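# Place duct in covered trench and close both covers

## Task

Put the duct into the trench that has covers, then close both covers again; everything must stay put on its own without any arm holding it, and at the end the grippers must release and the arms must move away.

## Robot and tools

Setup: three identical i2rt Big YAM arms named arm1, arm2 and arm3. Each has six revolute joints, a two-finger gripper and a wrist camera. A fixed room camera, cam_high, looks at the scene from above. The hand point is midway between the fingertips. Its z axis runs along the fingers and the fingers close along its y axis. Positions live in one shared scene frame with origin on the floor and +z up, but no robot's foot pose is printed, so everything is commanded in joint space. The hand reaches roughly 1.0 m from the joint1 axis. With joints 1 and 6 at zero and the hand level and pointing forward, the wrist camera sits above the hand looking toward the fingertips.

Joints. All targets are absolute values, not offsets. Angles are in radians and the gripper is in metres. Ranges, with the tolerance counted as reached in brackets:
- joint1_rad: -2.879 to 2.879 (0.045). Yaw about the foot; positive is counter-clockwise seen from above; 0 is the direction the foot faces.
- joint2_rad: 0 to 3.141 (0.14). Shoulder; 0 has the upper arm pointing back and about level, and larger values lift it up and over to the front.
- joint3_rad: 0 to 3.019 (0.09). Elbow; 0 is fully folded, larger opens it.
- joint4_rad: -1.692 to 1.57 (0.055). Hand pitch; positive tilts the fingers up.
- joint5_rad: -1.57 to 1.57 (0.03). Sideways hand swing; positive goes to the arm's right.
- joint6_rad: -2.094 to 2.094 (0.035). Hand roll; positive is clockwise viewed from behind the hand.
- gripper_m: 0 to 0.093 (0.003). Fingertip gap; each pad squeezes with at most about 50 to 62 N, less on some grippers.
Joints move at different speeds, so the hand can swing on a wide curve between postures; plan clearances.

execute_actions: argument actions is a list holding exactly one action object, or empty to just read state and images. The action has a key per robot (arm1, arm2, arm3), each containing joints, a map from joint name to absolute target. Only the joints you name get new targets; omitted joints or robots may still be pushing toward older targets. Everything in one action starts at once and may finish at different times; one action lasts at most 15 s. Optional cameras: a list drawn from arm1_cam_wrist, arm2_cam_wrist, arm3_cam_wrist, cam_high, or all; omitted, null or all gives every camera, an empty list gives none. An unknown key, camera name or out-of-range number rejects the whole call and nothing moves. Example: {"arm1": {"joints": {"gripper_m": 0.05}}, "arm2": {"joints": {"joint1_rad": 0.3}}}.

wait: seconds from 0 to 10. Commands nothing new; the scene keeps running and the same state and images come back.

zoom_image: camera (one of the four) and region [x0, y0, x1, y1] in pixels of that camera's latest full image, origin top-left, up to 504 by 504. Returns a finer view. All images are 504x504.

finished_scene: scene is the integer number of the current scene. It closes the scene permanently after the last command is held, reports whether the goal was met, and gives the next task if any. Only call it once the duct is in, both covers are shut, and all grippers are open and withdrawn.

Reading results. Each result gives per-robot state, joint_positions, and images in the order listed on the pictures line. joint_status tells how each commanded motion ended: reached; off_target (stopped short and may still push); contact_stop or time_out (target dropped, joint holds where it stopped, though a timed-out joint can keep a target at most 0.375, 0.375, 0.113, 0.225, 0.075, 0.3 rad from its position for joints 1 to 6 and creep there if the way clears); not_followed, shown with a joint command not followed line and often a cause line, meaning a self/inter-arm clearance check withheld that arm's joint targets while its gripper command still ran; withheld targets may be retried on later actions. on_its_own lists what the robot did without this call's command; held at is the held target, not the actual position. To stop a joint straining, command it to its reported position. A target very close to the current position may not move it. A joint holding a load sags.

Hazards. The arms do not stop on contact and can push hard. Hard squeezes between two robots end the run; hard collisions may too; nothing in the state reports robot-robot contact, and the clearance check ignores fingers, gripper housings and wrist cameras and can be late. Objects touching robots are fine. Keep objects inside the work area and off the floor. Avoid drops, slips, slams and heavy pushing. Loose objects may get brief outside nudges. Sustained loads heat motors: a MOTOR HOT line appears from 85 °C; at 100 °C an OVER-TEMPERATURE FAULT stops that arm and it falls, with limit_stop_at_motor_heat in joint_status for unmet keys; resend targets after cooling. The sim runs while you deliberate and the arms keep their last command, so don't leave arms straining. If one call reports a stop, later motion calls in the same reply are skipped. Fewer seconds of robot motion is better.

Each tool is called after "Emit:" by a JSON object that holds its "api" and its "payload".

## Session

Emit:
{"api": "execute_actions", "payload": {"actions": []}}

Scene clock: 0.00 s.
arm1.joint_positions: joint1_rad=-0.073 joint2_rad=+0.498 joint3_rad=+1.434 joint4_rad=-1.389 joint5_rad=-0.164 joint6_rad=+0.074 gripper_m=+0.094
arm1.joint_status: not commanded
arm1.hand: x=-0.7982 y=-0.0600 z=+1.5568 quat_wxyz=(-0.527, -0.025, -0.847, -0.069) (m; scene frame)
arm2.joint_positions: joint1_rad=+0.284 joint2_rad=+0.632 joint3_rad=+1.404 joint4_rad=-1.424 joint5_rad=-0.156 joint6_rad=+0.453 gripper_m=+0.095
arm2.joint_status: not commanded
arm2.hand: x=-0.0642 y=-0.3424 z=+1.2748 quat_wxyz=(-0.110, +0.611, -0.654, -0.431) (m; scene frame)
arm3.joint_positions: joint1_rad=+0.435 joint2_rad=+0.539 joint3_rad=+1.413 joint4_rad=-1.401 joint5_rad=-0.069 joint6_rad=-0.432 gripper_m=+0.095
arm3.joint_status: not commanded
arm3.hand: x=+0.8068 y=-0.1947 z=+1.5079 quat_wxyz=(-0.037, -0.773, -0.390, +0.498) (m; scene frame)
pictures: arm1_cam_wrist, arm2_cam_wrist, arm3_cam_wrist, cam_high
Images, in order (width x height): arm1_cam_wrist 504x504, arm2_cam_wrist 504x504, arm3_cam_wrist 504x504, cam_high 504x504.

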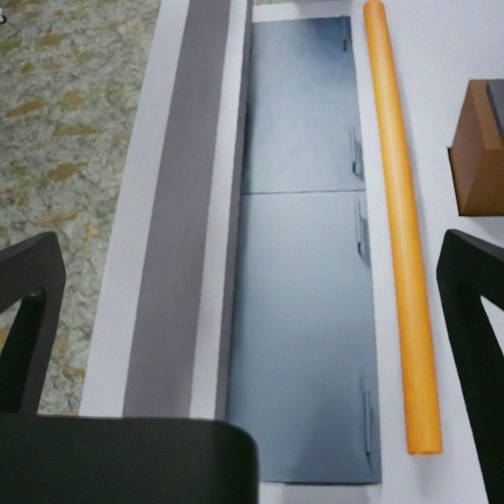

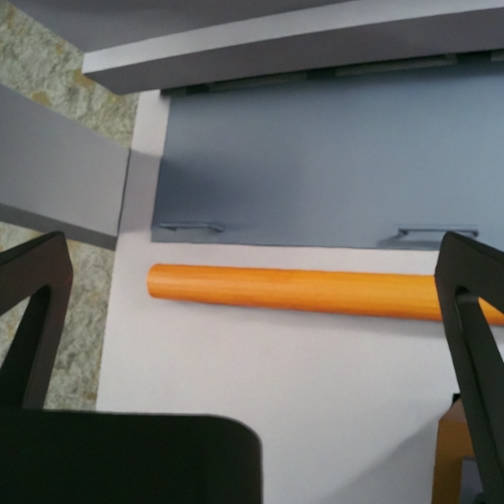

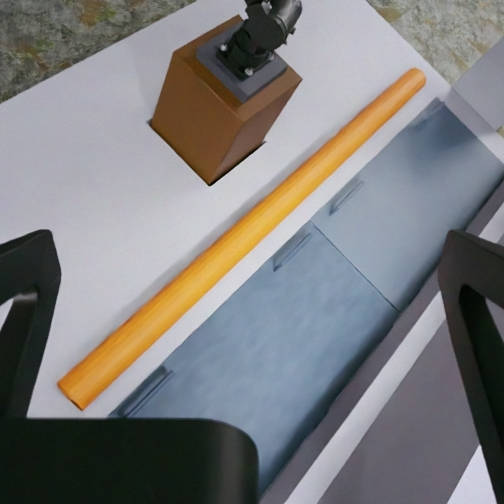

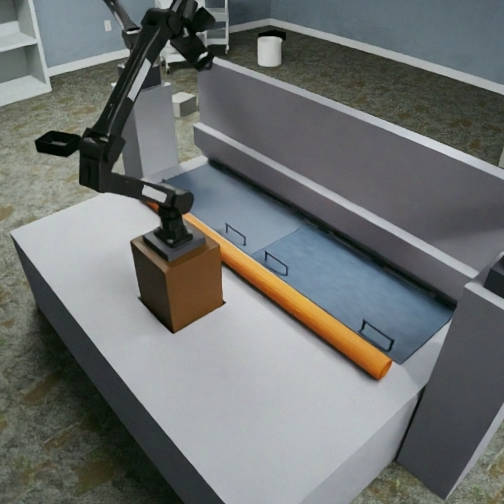

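Emit:
{"api": "execute_actions", "payload": {"actions": [{"arm1":{"joints":{"joint1_rad":0,"joint2_rad":1.57,"joint3_rad":1.57,"joint4_rad":-1.57,"joint5_rad":0,"joint6_rad":0}},"arm2":{"joints":{"joint1_rad":0,"joint2_rad":1.0,"joint3_rad":1.0,"joint4_rad":-1.57,"joint5_rad":0,"joint6_rad":0}},"arm3":{"joints":{"joint1_rad":0,"joint2_rad":1.57,"joint3_rad":1.0,"joint4_rad":-1.0,"joint5_rad":0,"joint6_rad":0}}}]}}

Emit:
{"api": "execute_actions", "payload": {"actions": [{"arm1":{"joints":{"joint3_rad":1.0,"joint4_rad":-1.0}},"arm2":{"joints":{"joint2_rad":1.4,"joint3_rad":1.4}},"arm3":{"joints":{"joint4_rad":-0.4}}}]}}

Emit:
{"api": "execute_actions", "payload": {"actions": [{"arm1":{"joints":{"joint1_rad":-0.4,"joint2_rad":2.0,"joint3_rad":1.1,"joint4_rad":-0.67}},"arm2":{"joints":{"joint3_rad":0.8,"joint4_rad":-0.97}},"arm3":{"joints":{"joint1_rad":0.4,"joint2_rad":2.0,"joint3_rad":1.1,"joint4_rad":-0.67}}}]}}

Scene clock: 12.03 s.
arm1.joint_positions: joint1_rad=-0.009 joint2_rad=+1.570 joint3_rad=+1.558 joint4_rad=-1.561 joint5_rad=-0.002 joint6_rad=+0.013 gripper_m=+0.094
arm1.joint_status: all done
arm1.hand: x=-0.4978 y=-0.0817 z=+1.2415 quat_wxyz=(+0.004, -0.017, -1.000, -0.004) (m; scene frame)
arm2.joint_positions: joint1_rad=+0.003 joint2_rad=+1.007 joint3_rad=+0.984 joint4_rad=-1.564 joint5_rad=-0.004 joint6_rad=+0.010 gripper_m=+0.095
arm2.joint_status: all done
arm2.hand: x=+0.0223 y=-0.2946 z=+0.9797 quat_wxyz=(+0.008, +0.713, -0.701, +0.007) (m; scene frame)
arm3.joint_positions: joint1_rad=-0.004 joint2_rad=+1.563 joint3_rad=+0.988 joint4_rad=-1.010 joint5_rad=-0.001 joint6_rad=-0.009 gripper_m=+0.095
arm3.joint_status: all done
arm3.hand: x=+0.5662 y=-0.1090 z=+1.0122 quat_wxyz=(+0.000, -1.000, -0.016, -0.006) (m; scene frame)
pictures: arm1_cam_wrist, arm2_cam_wrist, arm3_cam_wrist, cam_high
Images, in order (width x height): arm1_cam_wrist 504x504, arm2_cam_wrist 504x504, arm3_cam_wrist 504x504, cam_high 504x504.

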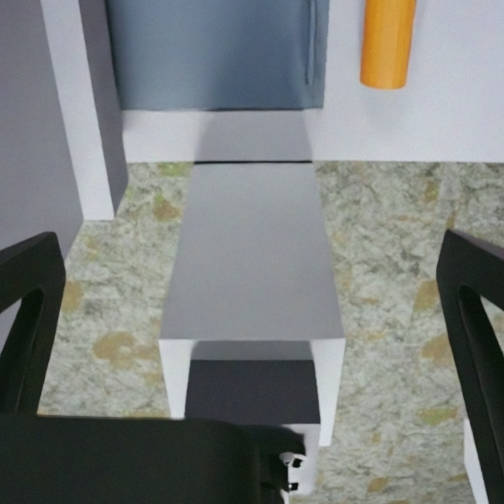

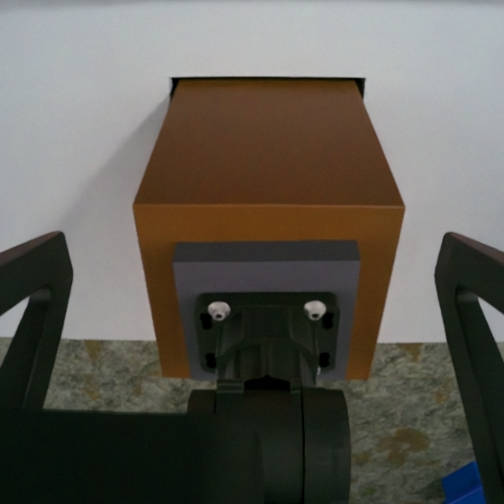

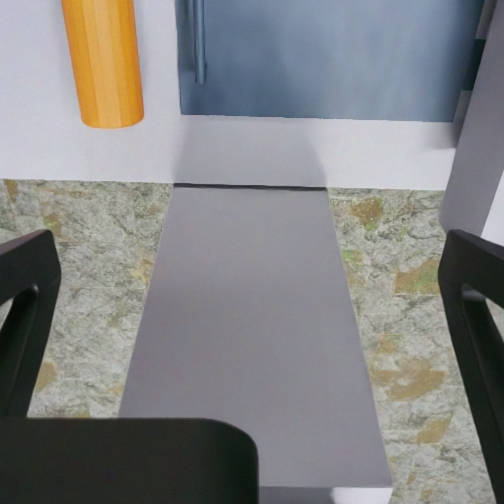

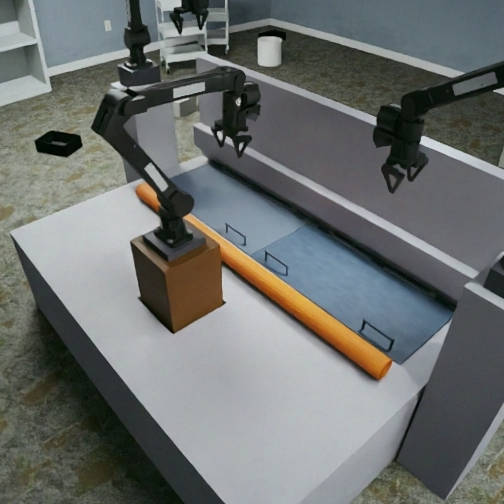

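Scene clock: 13.33 s.
arm1.joint_positions: joint1_rad=-0.009 joint2_rad=+1.564 joint3_rad=+1.001 joint4_rad=-1.010 joint5_rad=-0.002 joint6_rad=+0.013 gripper_m=+0.094
arm1.joint_status: all done
arm1.hand: x=-0.5600 y=-0.0792 z=+1.0432 quat_wxyz=(+0.004, -0.017, -1.000, -0.004) (m; scene frame)
arm2.joint_positions: joint1_rad=+0.003 joint2_rad=+1.399 joint3_rad=+1.355 joint4_rad=-1.570 joint5_rad=-0.004 joint6_rad=+0.010 gripper_m=+0.095
arm2.joint_status: all done
arm2.hand: x=+0.0185 y=-0.1542 z=+0.9998 quat_wxyz=(+0.017, +0.713, -0.701, +0.017) (m; scene frame)
arm3.joint_positions: joint1_rad=-0.004 joint2_rad=+1.563 joint3_rad=+0.988 joint4_rad=-0.416 joint5_rad=-0.001 joint6_rad=-0.009 gripper_m=+0.095
arm3.joint_status: all done
arm3.hand: x=+0.4281 y=-0.1122 z=+1.0527 quat_wxyz=(-0.002, -0.958, -0.016, +0.287) (m; scene frame)
pictures: arm1_cam_wrist, arm2_cam_wrist, arm3_cam_wrist, cam_high
Images, in order (width x height): arm1_cam_wrist 504x504, arm2_cam_wrist 504x504, arm3_cam_wrist 504x504, cam_high 504x504.

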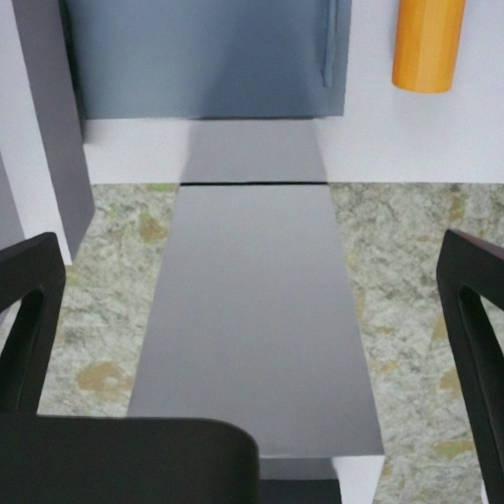

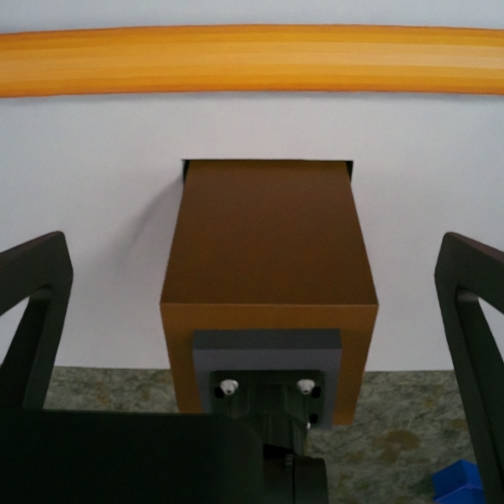

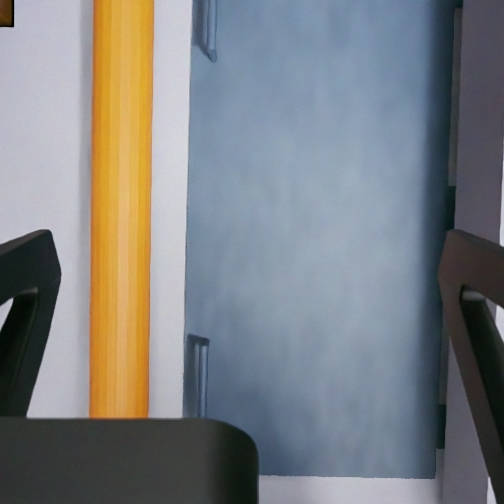

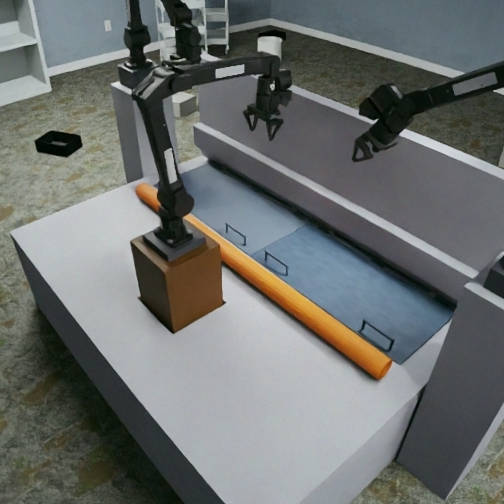

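Scene clock: 14.70 s.
arm1.joint_positions: joint1_rad=-0.409 joint2_rad=+2.007 joint3_rad=+1.093 joint4_rad=-0.679 joint5_rad=+0.002 joint6_rad=+0.011 gripper_m=+0.094
arm1.joint_status: all done
arm1.hand: x=-0.5408 y=-0.2626 z=+0.8787 quat_wxyz=(+0.014, -0.214, -0.977, -0.004) (m; scene frame)
arm2.joint_positions: joint1_rad=+0.003 joint2_rad=+1.398 joint3_rad=+0.797 joint4_rad=-0.979 joint5_rad=-0.004 joint6_rad=+0.010 gripper_m=+0.095
arm2.joint_status: all done
arm2.hand: x=+0.0206 y=-0.2135 z=+0.8007 quat_wxyz=(+0.005, +0.713, -0.701, +0.004) (m; scene frame)
arm3.joint_positions: joint1_rad=+0.400 joint2_rad=+2.015 joint3_rad=+1.086 joint4_rad=-0.665 joint5_rad=-0.001 joint6_rad=-0.007 gripper_m=+0.095
arm3.joint_status: all done
arm3.hand: x=+0.5430 y=-0.2937 z=+0.8475 quat_wxyz=(+0.002, -0.976, -0.215, -0.011) (m; scene frame)
pictures: arm1_cam_wrist, arm2_cam_wrist, arm3_cam_wrist, cam_high
Images, in order (width x height): arm1_cam_wrist 504x504, arm2_cam_wrist 504x504, arm3_cam_wrist 504x504, cam_high 504x504.

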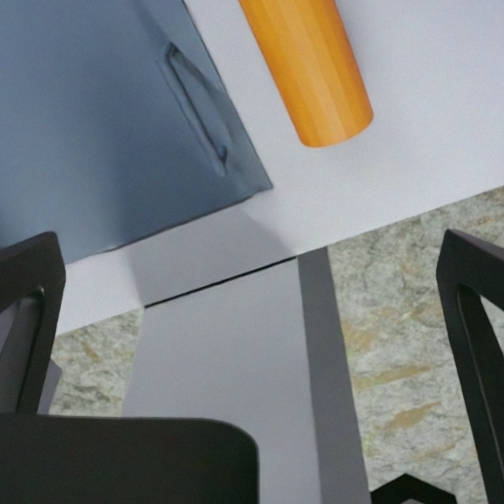

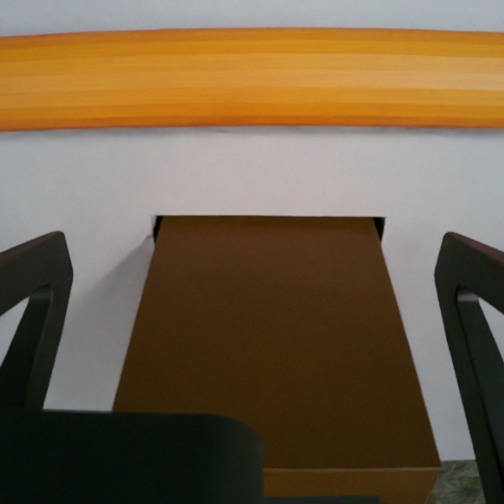

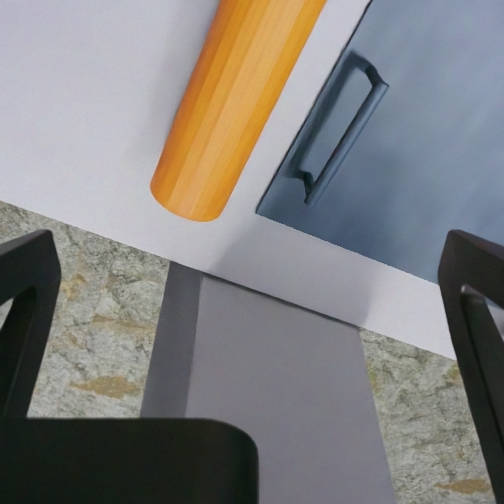

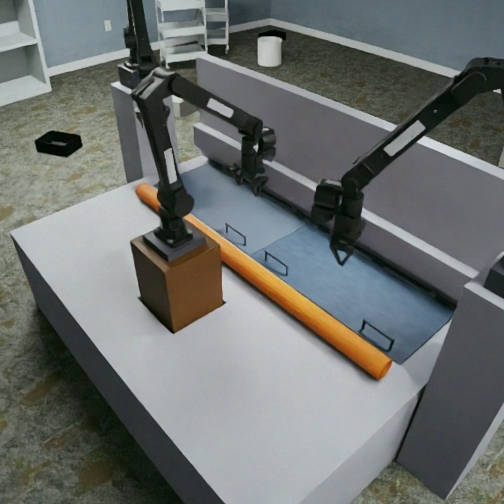

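Emit:
{"api": "execute_actions", "payload": {"actions": [{"arm1":{"joints":{"joint1_rad":-0.27,"joint2_rad":2.66,"joint3_rad":1.09,"joint4_rad":0.01,"joint6_rad":-0.31}},"arm2":{"joints":{"joint1_rad":0.08,"joint2_rad":1.84,"joint3_rad":0.47,"joint4_rad":-0.2,"joint6_rad":1.67}},"arm3":{"joints":{"joint1_rad":0.18,"joint2_rad":2.58,"joint3_rad":1.02,"joint4_rad":0,"joint6_rad":0.21}}}]}}

Scene clock: 29.83 s.
arm1.joint_positions: joint1_rad=-0.259 joint2_rad=+2.666 joint3_rad=+1.086 joint4_rad=+0.001 joint5_rad=-0.001 joint6_rad=-0.297 gripper_m=+0.094
arm1.joint_status: all done
arm1.hand: x=-0.6020 y=-0.1709 z=+0.5984 quat_wxyz=(+0.006, +0.013, -1.000, -0.004) (m; scene frame)
arm2.joint_positions: joint1_rad=+0.081 joint2_rad=+1.836 joint3_rad=+0.464 joint4_rad=-0.208 joint5_rad=-0.003 joint6_rad=+1.660 gripper_m=+0.095
arm2.joint_status: all done
arm2.hand: x=+0.0031 y=-0.2926 z=+0.6052 quat_wxyz=(+0.000, +0.008, -1.000, +0.007) (m; scene frame)
arm3.joint_positions: joint1_rad=+0.179 joint2_rad=+2.589 joint3_rad=+1.017 joint4_rad=-0.010 joint5_rad=+0.001 joint6_rad=+0.201 gripper_m=+0.095
arm3.joint_status: all done
arm3.hand: x=+0.6008 y=-0.1762 z=+0.5994 quat_wxyz=(+0.002, -1.000, -0.002, -0.005) (m; scene frame)
pictures: arm1_cam_wrist, arm2_cam_wrist, arm3_cam_wrist, cam_high
Images, in order (width x height): arm1_cam_wrist 504x504, arm2_cam_wrist 504x504, arm3_cam_wrist 504x504, cam_high 504x504.

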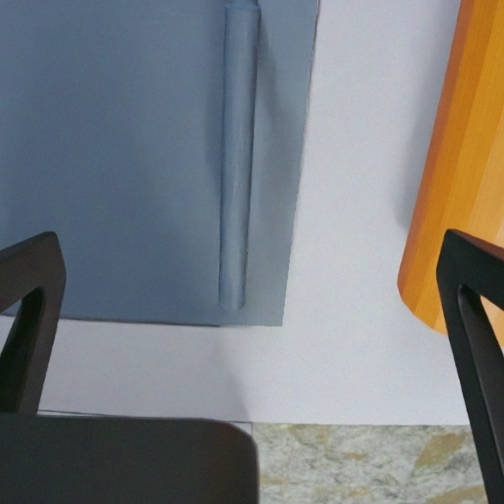

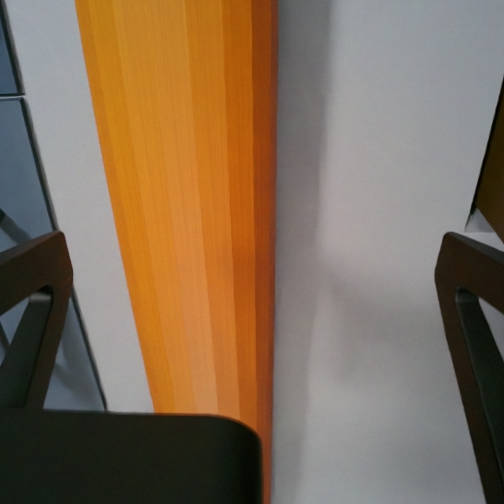

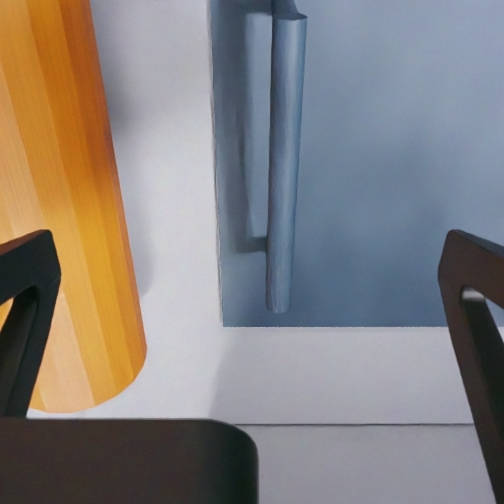

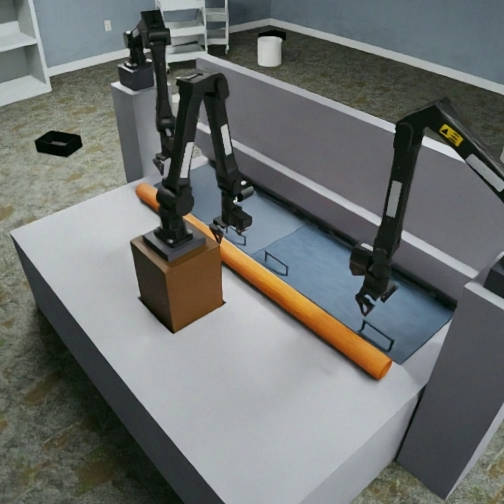

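Emit:
{"api": "execute_actions", "payload": {"actions": [{"arm1":{"joints":{"joint1_rad":-0.24,"joint2_rad":2.92,"joint3_rad":1.30,"joint4_rad":0.07,"joint6_rad":-0.27,"gripper_m":0.05}},"arm2":{"joints":{"joint1_rad":0.0,"joint2_rad":2.02,"joint3_rad":0.57,"joint4_rad":-0.1,"joint6_rad":1.59}},"arm3":{"joints":{"joint1_rad":0.142,"joint2_rad":2.845,"joint3_rad":1.22,"joint4_rad":0.075,"joint6_rad":0.17,"gripper_m":0.05}}}]}}

Scene clock: 37.47 s.
arm1.joint_positions: joint1_rad=-0.251 joint2_rad=+2.919 joint3_rad=+1.296 joint4_rad=+0.070 joint5_rad=-0.001 joint6_rad=-0.283 gripper_m=+0.050
arm1.joint_status: all done
arm1.hand: x=-0.5957 y=-0.1691 z=+0.5033 quat_wxyz=(-0.006, +0.010, -1.000, -0.001) (m; scene frame)
arm2.joint_positions: joint1_rad=+0.000 joint2_rad=+2.008 joint3_rad=+0.570 joint4_rad=-0.103 joint5_rad=-0.003 joint6_rad=+1.600 gripper_m=+0.095
arm2.joint_status: all done
arm2.hand: x=+0.0231 y=-0.2497 z=+0.5677 quat_wxyz=(+0.001, -0.002, -1.000, -0.012) (m; scene frame)
arm3.joint_positions: joint1_rad=+0.142 joint2_rad=+2.849 joint3_rad=+1.217 joint4_rad=+0.073 joint5_rad=+0.001 joint6_rad=+0.179 gripper_m=+0.050
arm3.joint_status: all done
arm3.hand: x=+0.5914 y=-0.1638 z=+0.5033 quat_wxyz=(+0.000, -1.000, +0.005, +0.007) (m; scene frame)
pictures: arm1_cam_wrist, arm2_cam_wrist, arm3_cam_wrist, cam_high
Images, in order (width x height): arm1_cam_wrist 504x504, arm2_cam_wrist 504x504, arm3_cam_wrist 504x504, cam_high 504x504.

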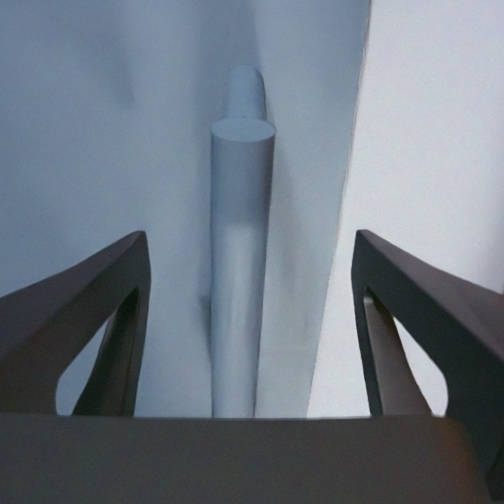

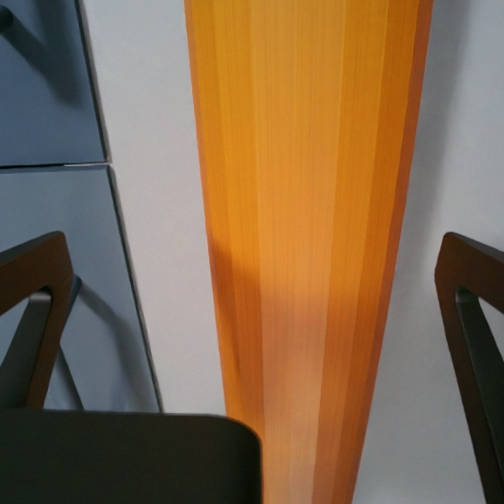

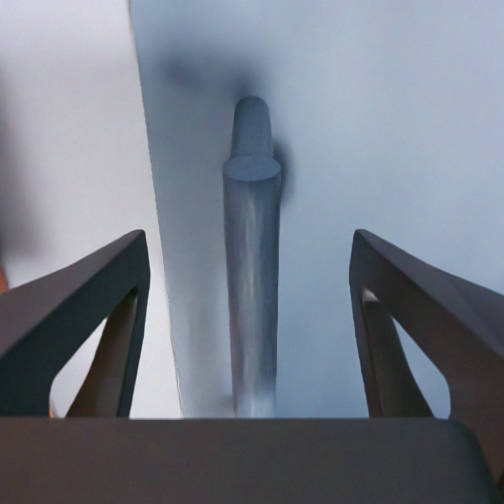

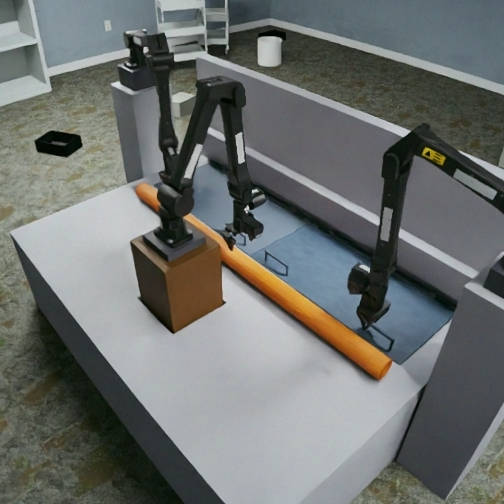

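Emit:
{"api": "execute_actions", "payload": {"actions": [{"arm1":{"joints":{"joint2_rad":2.955}},"arm2":{"joints":{"joint3_rad":0.54,"joint1_rad":0.05,"joint6_rad":1.63}},"arm3":{"joints":{"joint2_rad":2.89}}}], "cameras": []}}

Emit:
{"api": "execute_actions", "payload": {"actions": [{"arm1":{"joints":{"gripper_m":0}},"arm3":{"joints":{"gripper_m":0}}}]}}

Scene clock: 44.30 s.
arm1.joint_positions: joint1_rad=-0.251 joint2_rad=+2.925 joint3_rad=+1.296 joint4_rad=+0.070 joint5_rad=-0.001 joint6_rad=-0.283 gripper_m=+0.050
arm1.joint_status: all done
arm1.hand: x=-0.5994 y=-0.1681 z=+0.5010 quat_wxyz=(-0.003, +0.010, -1.000, -0.002) (m; scene frame)
arm2.joint_positions: joint1_rad=+0.047 joint2_rad=+2.008 joint3_rad=+0.540 joint4_rad=-0.103 joint5_rad=-0.003 joint6_rad=+1.620 gripper_m=+0.095
arm2.joint_status: all done
arm2.hand: x=+0.0103 y=-0.2687 z=+0.5663 quat_wxyz=(+0.000, +0.011, -1.000, +0.002) (m; scene frame)
arm3.joint_positions: joint1_rad=+0.142 joint2_rad=+2.873 joint3_rad=+1.217 joint4_rad=+0.073 joint5_rad=+0.001 joint6_rad=+0.179 gripper_m=+0.050
arm3.joint_status: all done
arm3.hand: x=+0.6050 y=-0.1615 z=+0.4949 quat_wxyz=(+0.002, -1.000, +0.005, -0.005) (m; scene frame)
pictures: none
No camera images: the call's "cameras" was empty. Leave "cameras" out to get every camera's image.

Scene clock: 44.93 s.
arm1.joint_positions: joint1_rad=-0.249 joint2_rad=+2.926 joint3_rad=+1.296 joint4_rad=+0.070 joint5_rad=-0.006 joint6_rad=-0.255 gripper_m=+0.011
arm1.joint_status: gripper_m off_target (ended at +0.011, target +0.000)
arm1.hand: x=-0.5995 y=-0.1661 z=+0.5006 quat_wxyz=(-0.003, -0.003, -1.000, -0.005) (m; scene frame)
arm2.joint_positions: joint1_rad=+0.047 joint2_rad=+2.008 joint3_rad=+0.540 joint4_rad=-0.103 joint5_rad=-0.003 joint6_rad=+1.621 gripper_m=+0.095
arm2.joint_status: not commanded
arm2.hand: x=+0.0103 y=-0.2687 z=+0.5663 quat_wxyz=(+0.000, +0.011, -1.000, +0.002) (m; scene frame)
arm3.joint_positions: joint1_rad=+0.144 joint2_rad=+2.874 joint3_rad=+1.217 joint4_rad=+0.073 joint5_rad=-0.004 joint6_rad=+0.170 gripper_m=+0.011
arm3.joint_status: gripper_m off_target (ended at +0.011, target +0.000)
arm3.hand: x=+0.6052 y=-0.1629 z=+0.4946 quat_wxyz=(-0.001, -1.000, +0.000, -0.005) (m; scene frame)
pictures: arm1_cam_wrist, arm2_cam_wrist, arm3_cam_wrist, cam_high
Images, in order (width x height): arm1_cam_wrist 504x504, arm2_cam_wrist 504x504, arm3_cam_wrist 504x504, cam_high 504x504.

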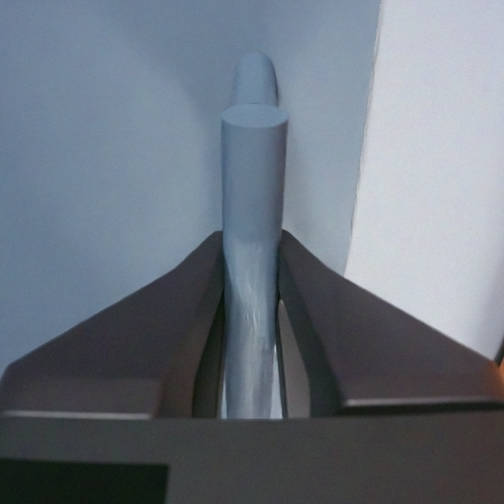

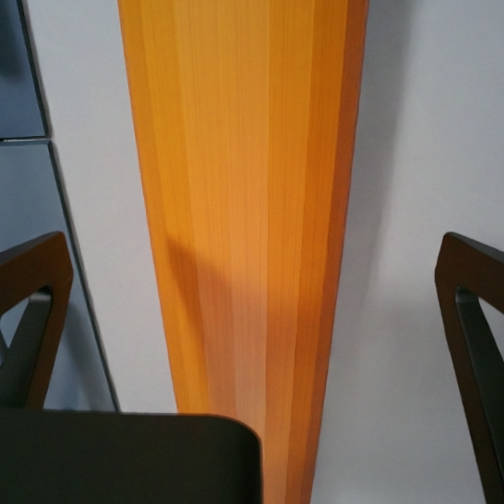

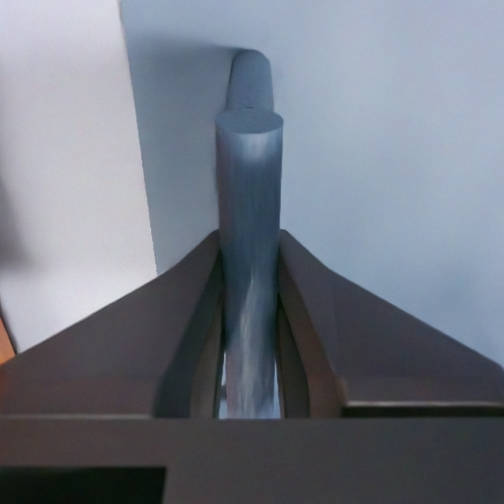

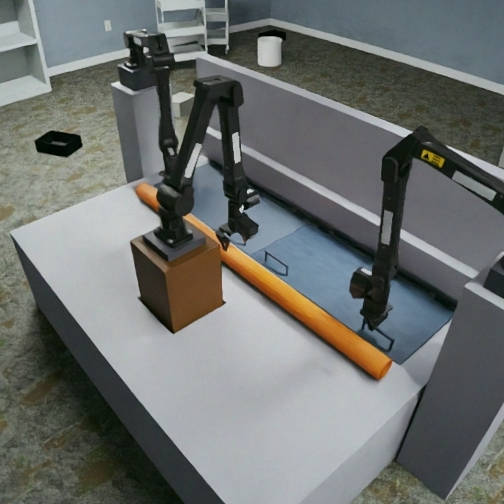

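Emit:
{"api": "execute_actions", "payload": {"actions": [{"arm1":{"joints":{"joint1_rad":-0.14,"joint2_rad":2.64,"joint3_rad":1.05,"joint4_rad":0.03,"joint6_rad":-0.16}},"arm2":{"joints":{"joint2_rad":2.175,"joint3_rad":0.59,"joint4_rad":0.02,"joint6_rad":1.65}},"arm3":{"joints":{"joint1_rad":0.045,"joint2_rad":2.575,"joint3_rad":0.984,"joint4_rad":0.03,"joint6_rad":0.07}}}]}}

Scene clock: 54.77 s.
arm1.joint_positions: joint1_rad=-0.173 joint2_rad=+2.699 joint3_rad=+1.084 joint4_rad=+0.054 joint5_rad=+0.029 joint6_rad=-0.166 gripper_m=+0.011
arm1.joint_status: all done
arm1.hand: x=-0.6011 y=-0.1427 z=+0.5868 quat_wxyz=(+0.001, -0.010, -1.000, +0.012) (m; scene frame)
arm2.joint_positions: joint1_rad=+0.047 joint2_rad=+2.167 joint3_rad=+0.589 joint4_rad=+0.012 joint5_rad=-0.003 joint6_rad=+1.640 gripper_m=+0.095
arm2.joint_status: all done
arm2.hand: x=+0.0099 y=-0.2622 z=+0.5253 quat_wxyz=(+0.001, +0.001, -1.000, -0.001) (m; scene frame)
arm3.joint_positions: joint1_rad=+0.072 joint2_rad=+2.641 joint3_rad=+1.016 joint4_rad=+0.050 joint5_rad=-0.028 joint6_rad=+0.089 gripper_m=+0.011
arm3.joint_status: all done
arm3.hand: x=+0.6061 y=-0.1402 z=+0.5814 quat_wxyz=(-0.014, -1.000, -0.005, -0.002) (m; scene frame)
pictures: arm1_cam_wrist, arm2_cam_wrist, arm3_cam_wrist, cam_high
Images, in order (width x height): arm1_cam_wrist 504x504, arm2_cam_wrist 504x504, arm3_cam_wrist 504x504, cam_high 504x504.

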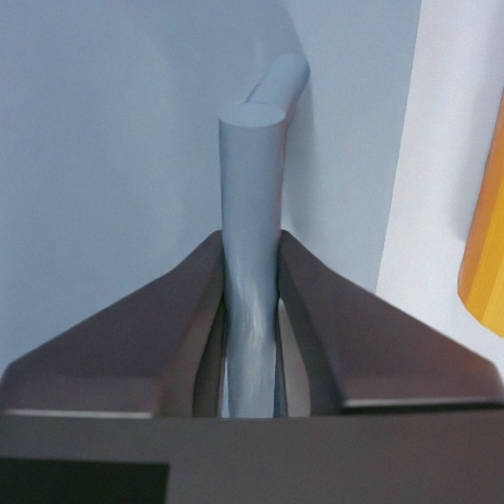

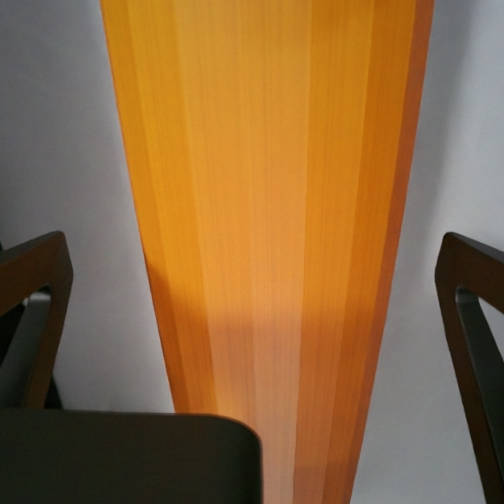

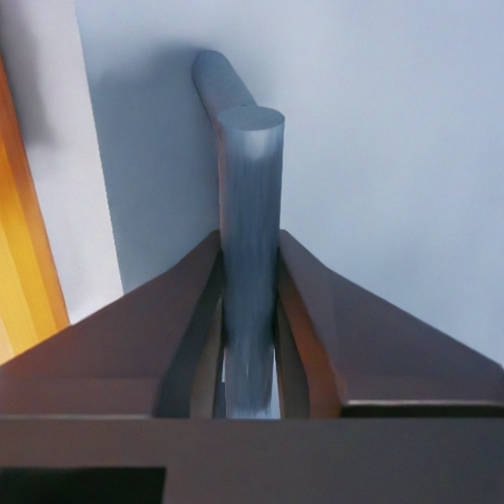

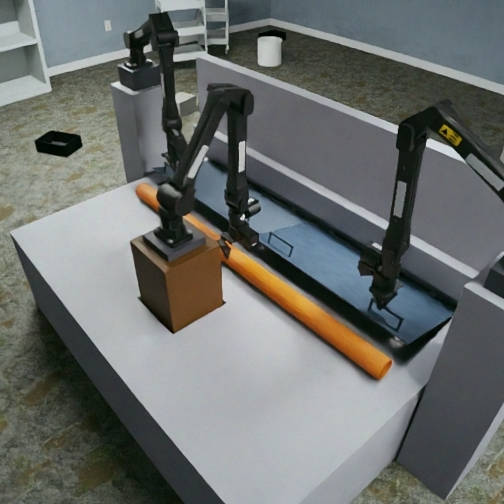

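Emit:
{"api": "execute_actions", "payload": {"actions": [{"arm1":{"joints":{"joint1_rad":0.04,"joint2_rad":2.33,"joint3_rad":0.892,"joint4_rad":-0.065,"joint6_rad":0.01}},"arm2":{"joints":{"joint2_rad":2.345,"joint3_rad":0.64,"joint4_rad":0.125}},"arm3":{"joints":{"joint1_rad":-0.14,"joint2_rad":2.26,"joint3_rad":0.862,"joint4_rad":-0.105,"joint6_rad":-0.11}}}]}}

Emit:
{"api": "execute_actions", "payload": {"actions": [{"arm1":{"joints":{"joint1_rad":0.30,"joint2_rad":2.14,"joint3_rad":0.85,"joint4_rad":-0.23,"joint6_rad":0.26}},"arm2":{"joints":{"gripper_m":0.03}},"arm3":{"joints":{"joint1_rad":-0.39,"joint2_rad":2.08,"joint3_rad":0.86,"joint4_rad":-0.30,"joint6_rad":-0.35}}}]}}

Scene clock: 61.87 s.
arm1.joint_positions: joint1_rad=+0.010 joint2_rad=+2.394 joint3_rad=+0.886 joint4_rad=-0.062 joint5_rad=+0.036 joint6_rad=+0.011 gripper_m=+0.011
arm1.joint_status: all done
arm1.hand: x=-0.6018 y=-0.0758 z=+0.6947 quat_wxyz=(+0.002, -0.007, -1.000, +0.015) (m; scene frame)
arm2.joint_positions: joint1_rad=+0.047 joint2_rad=+2.339 joint3_rad=+0.638 joint4_rad=+0.117 joint5_rad=-0.003 joint6_rad=+1.641 gripper_m=+0.095
arm2.joint_status: all done
arm2.hand: x=+0.0107 y=-0.2710 z=+0.4784 quat_wxyz=(+0.000, +0.001, -1.000, +0.009) (m; scene frame)
arm3.joint_positions: joint1_rad=-0.111 joint2_rad=+2.330 joint3_rad=+0.853 joint4_rad=-0.105 joint5_rad=-0.034 joint6_rad=-0.094 gripper_m=+0.011
arm3.joint_status: all done
arm3.hand: x=+0.6055 y=-0.0746 z=+0.6883 quat_wxyz=(-0.017, -1.000, -0.005, -0.003) (m; scene frame)
pictures: arm1_cam_wrist, arm2_cam_wrist, arm3_cam_wrist, cam_high
Images, in order (width x height): arm1_cam_wrist 504x504, arm2_cam_wrist 504x504, arm3_cam_wrist 504x504, cam_high 504x504.

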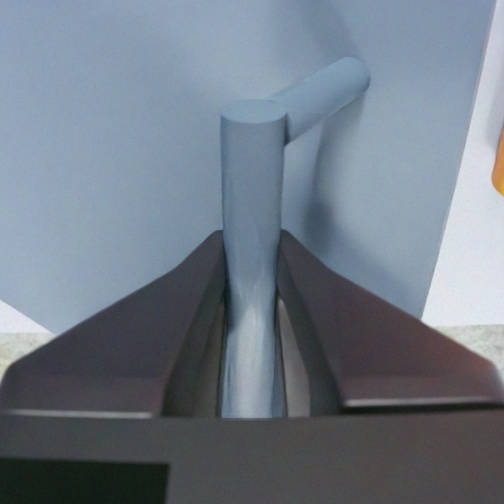

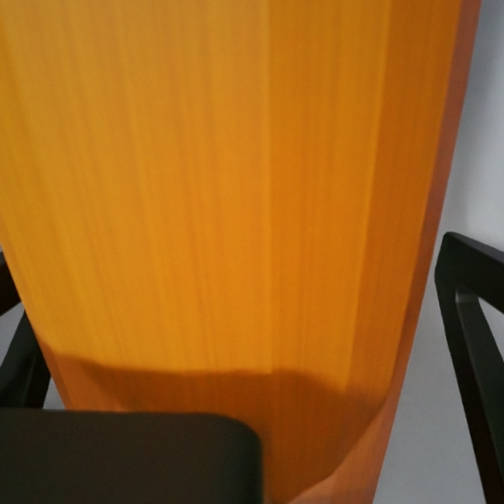

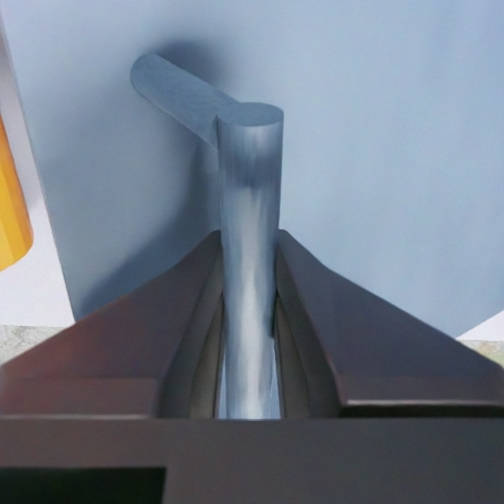

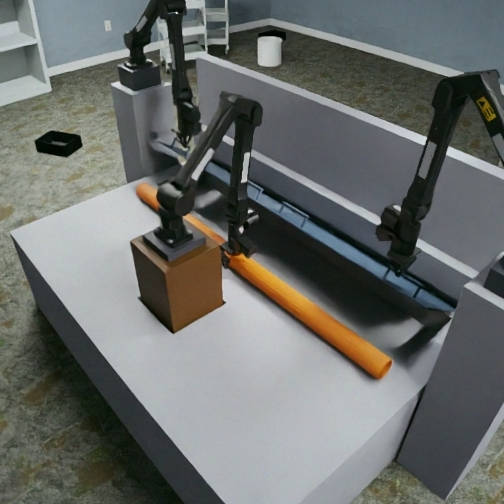

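Scene clock: 62.97 s.
arm1.joint_positions: joint1_rad=+0.270 joint2_rad=+2.174 joint3_rad=+0.836 joint4_rad=-0.237 joint5_rad=+0.040 joint6_rad=+0.264 gripper_m=+0.011
arm1.joint_status: all done
arm1.hand: x=-0.6022 y=+0.0209 z=+0.7704 quat_wxyz=(-0.001, -0.003, -1.000, +0.017) (m; scene frame)
arm2.joint_positions: joint1_rad=+0.047 joint2_rad=+2.339 joint3_rad=+0.642 joint4_rad=+0.122 joint5_rad=-0.003 joint6_rad=+1.636 gripper_m=+0.075
arm2.joint_status: gripper_m off_target (ended at +0.075, target +0.030)
arm2.hand: x=+0.0105 y=-0.2670 z=+0.4782 quat_wxyz=(+0.000, +0.003, -1.000, +0.004) (m; scene frame)
arm3.joint_positions: joint1_rad=-0.357 joint2_rad=+2.120 joint3_rad=+0.843 joint4_rad=-0.310 joint5_rad=-0.037 joint6_rad=-0.337 gripper_m=+0.011
arm3.joint_status: all done
arm3.hand: x=+0.6047 y=+0.0190 z=+0.7626 quat_wxyz=(-0.020, -1.000, -0.003, -0.001) (m; scene frame)
pictures: arm1_cam_wrist, arm2_cam_wrist, arm3_cam_wrist, cam_high
Images, in order (width x height): arm1_cam_wrist 504x504, arm2_cam_wrist 504x504, arm3_cam_wrist 504x504, cam_high 504x504.

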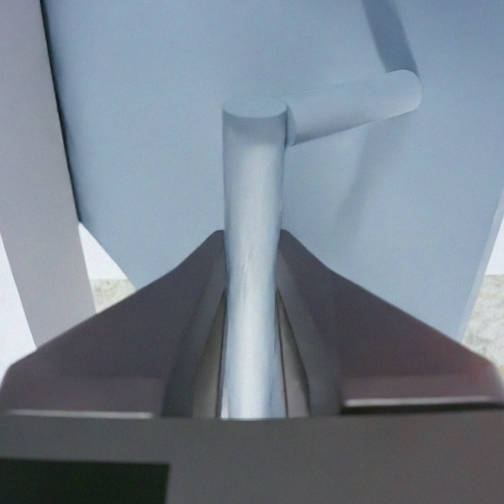

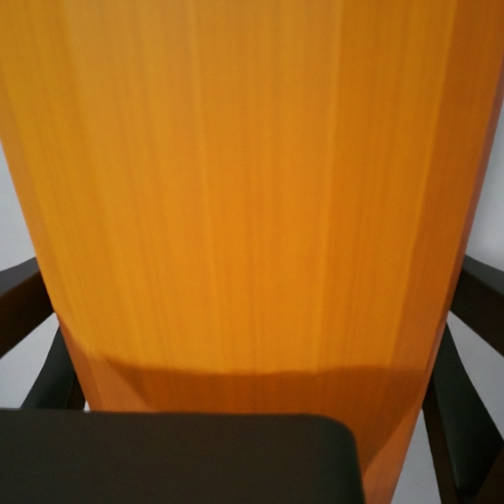

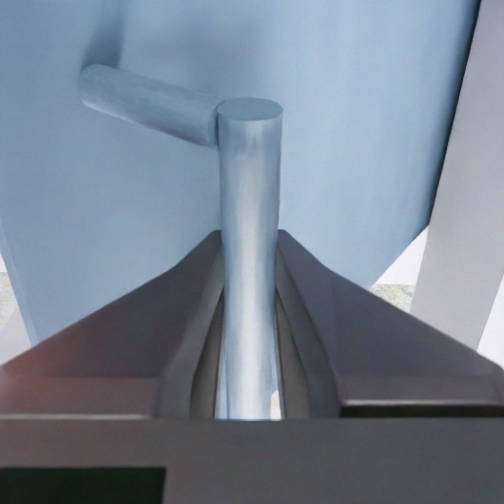

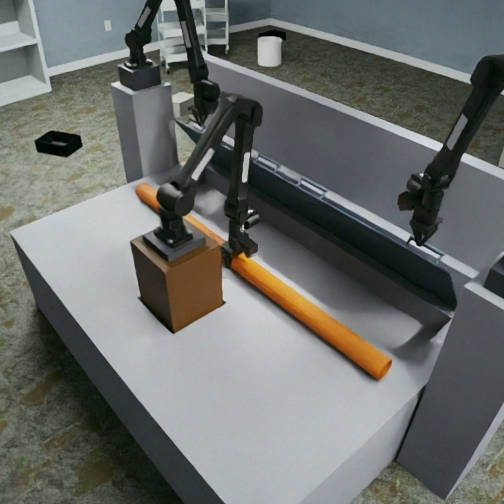

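Emit:
{"api": "execute_actions", "payload": {"actions": [{"arm1":{"joints":{"joint1_rad":0.41,"joint2_rad":2.085,"joint3_rad":0.855,"joint4_rad":-0.3,"joint6_rad":0.37}},"arm2":{"joints":{"joint2_rad":2.13,"joint3_rad":0.6,"joint4_rad":0.0}},"arm3":{"joints":{"joint1_rad":-0.495,"joint2_rad":2.03,"joint3_rad":0.885,"joint4_rad":-0.37,"joint6_rad":-0.45}}}], "cameras": ["cam_high","arm2_cam_wrist"]}}

Emit:
{"api": "zoom_image", "payload": {"camera": "cam_high", "region": [120,100,480,400]}}

Scene clock: 69.37 s.
arm1.joint_positions: joint1_rad=+0.346 joint2_rad=+2.142 joint3_rad=+0.844 joint4_rad=-0.277 joint5_rad=+0.063 joint6_rad=+0.353 gripper_m=+0.011
arm1.joint_status: joint1_rad time_out (moved +0.076 of +0.140); the others done
arm1.on_its_own: joint1_rad reads +0.346 and still pushes toward +0.410 since a time_out
arm1.hand: x=-0.6034 y=+0.0471 z=+0.7830 quat_wxyz=(-0.006, -0.009, -1.000, +0.027) (m; scene frame)
arm2.joint_positions: joint1_rad=+0.047 joint2_rad=+2.182 joint3_rad=+0.606 joint4_rad=+0.005 joint5_rad=-0.003 joint6_rad=+1.644 gripper_m=+0.075
arm2.joint_status: all done
arm2.hand: x=+0.0098 y=-0.2589 z=+0.5212 quat_wxyz=(+0.000, -0.001, -1.000, +0.002) (m; scene frame)
arm3.joint_positions: joint1_rad=-0.433 joint2_rad=+2.089 joint3_rad=+0.858 joint4_rad=-0.354 joint5_rad=-0.056 joint6_rad=-0.420 gripper_m=+0.011
arm3.joint_status: joint1_rad time_out (moved -0.076 of -0.138); the others done
arm3.on_its_own: joint1_rad reads -0.433 and still pushes toward -0.495 since a time_out
arm3.hand: x=+0.6057 y=+0.0467 z=+0.7760 quat_wxyz=(-0.028, -1.000, -0.006, +0.006) (m; scene frame)
pictures: arm2_cam_wrist, cam_high
Images, in order (width x height): arm2_cam_wrist 504x504, cam_high 504x504.

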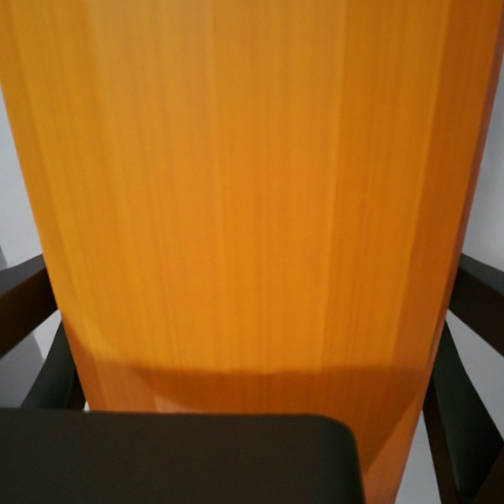

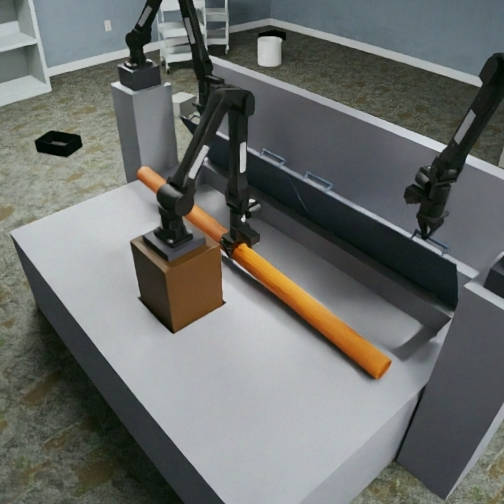

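Region (120, 100, 480, 400) of cam_high's 504x504 image, scaled by 1.400, with more detail than that image has.

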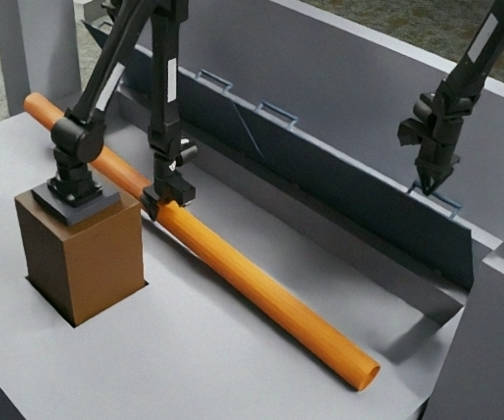

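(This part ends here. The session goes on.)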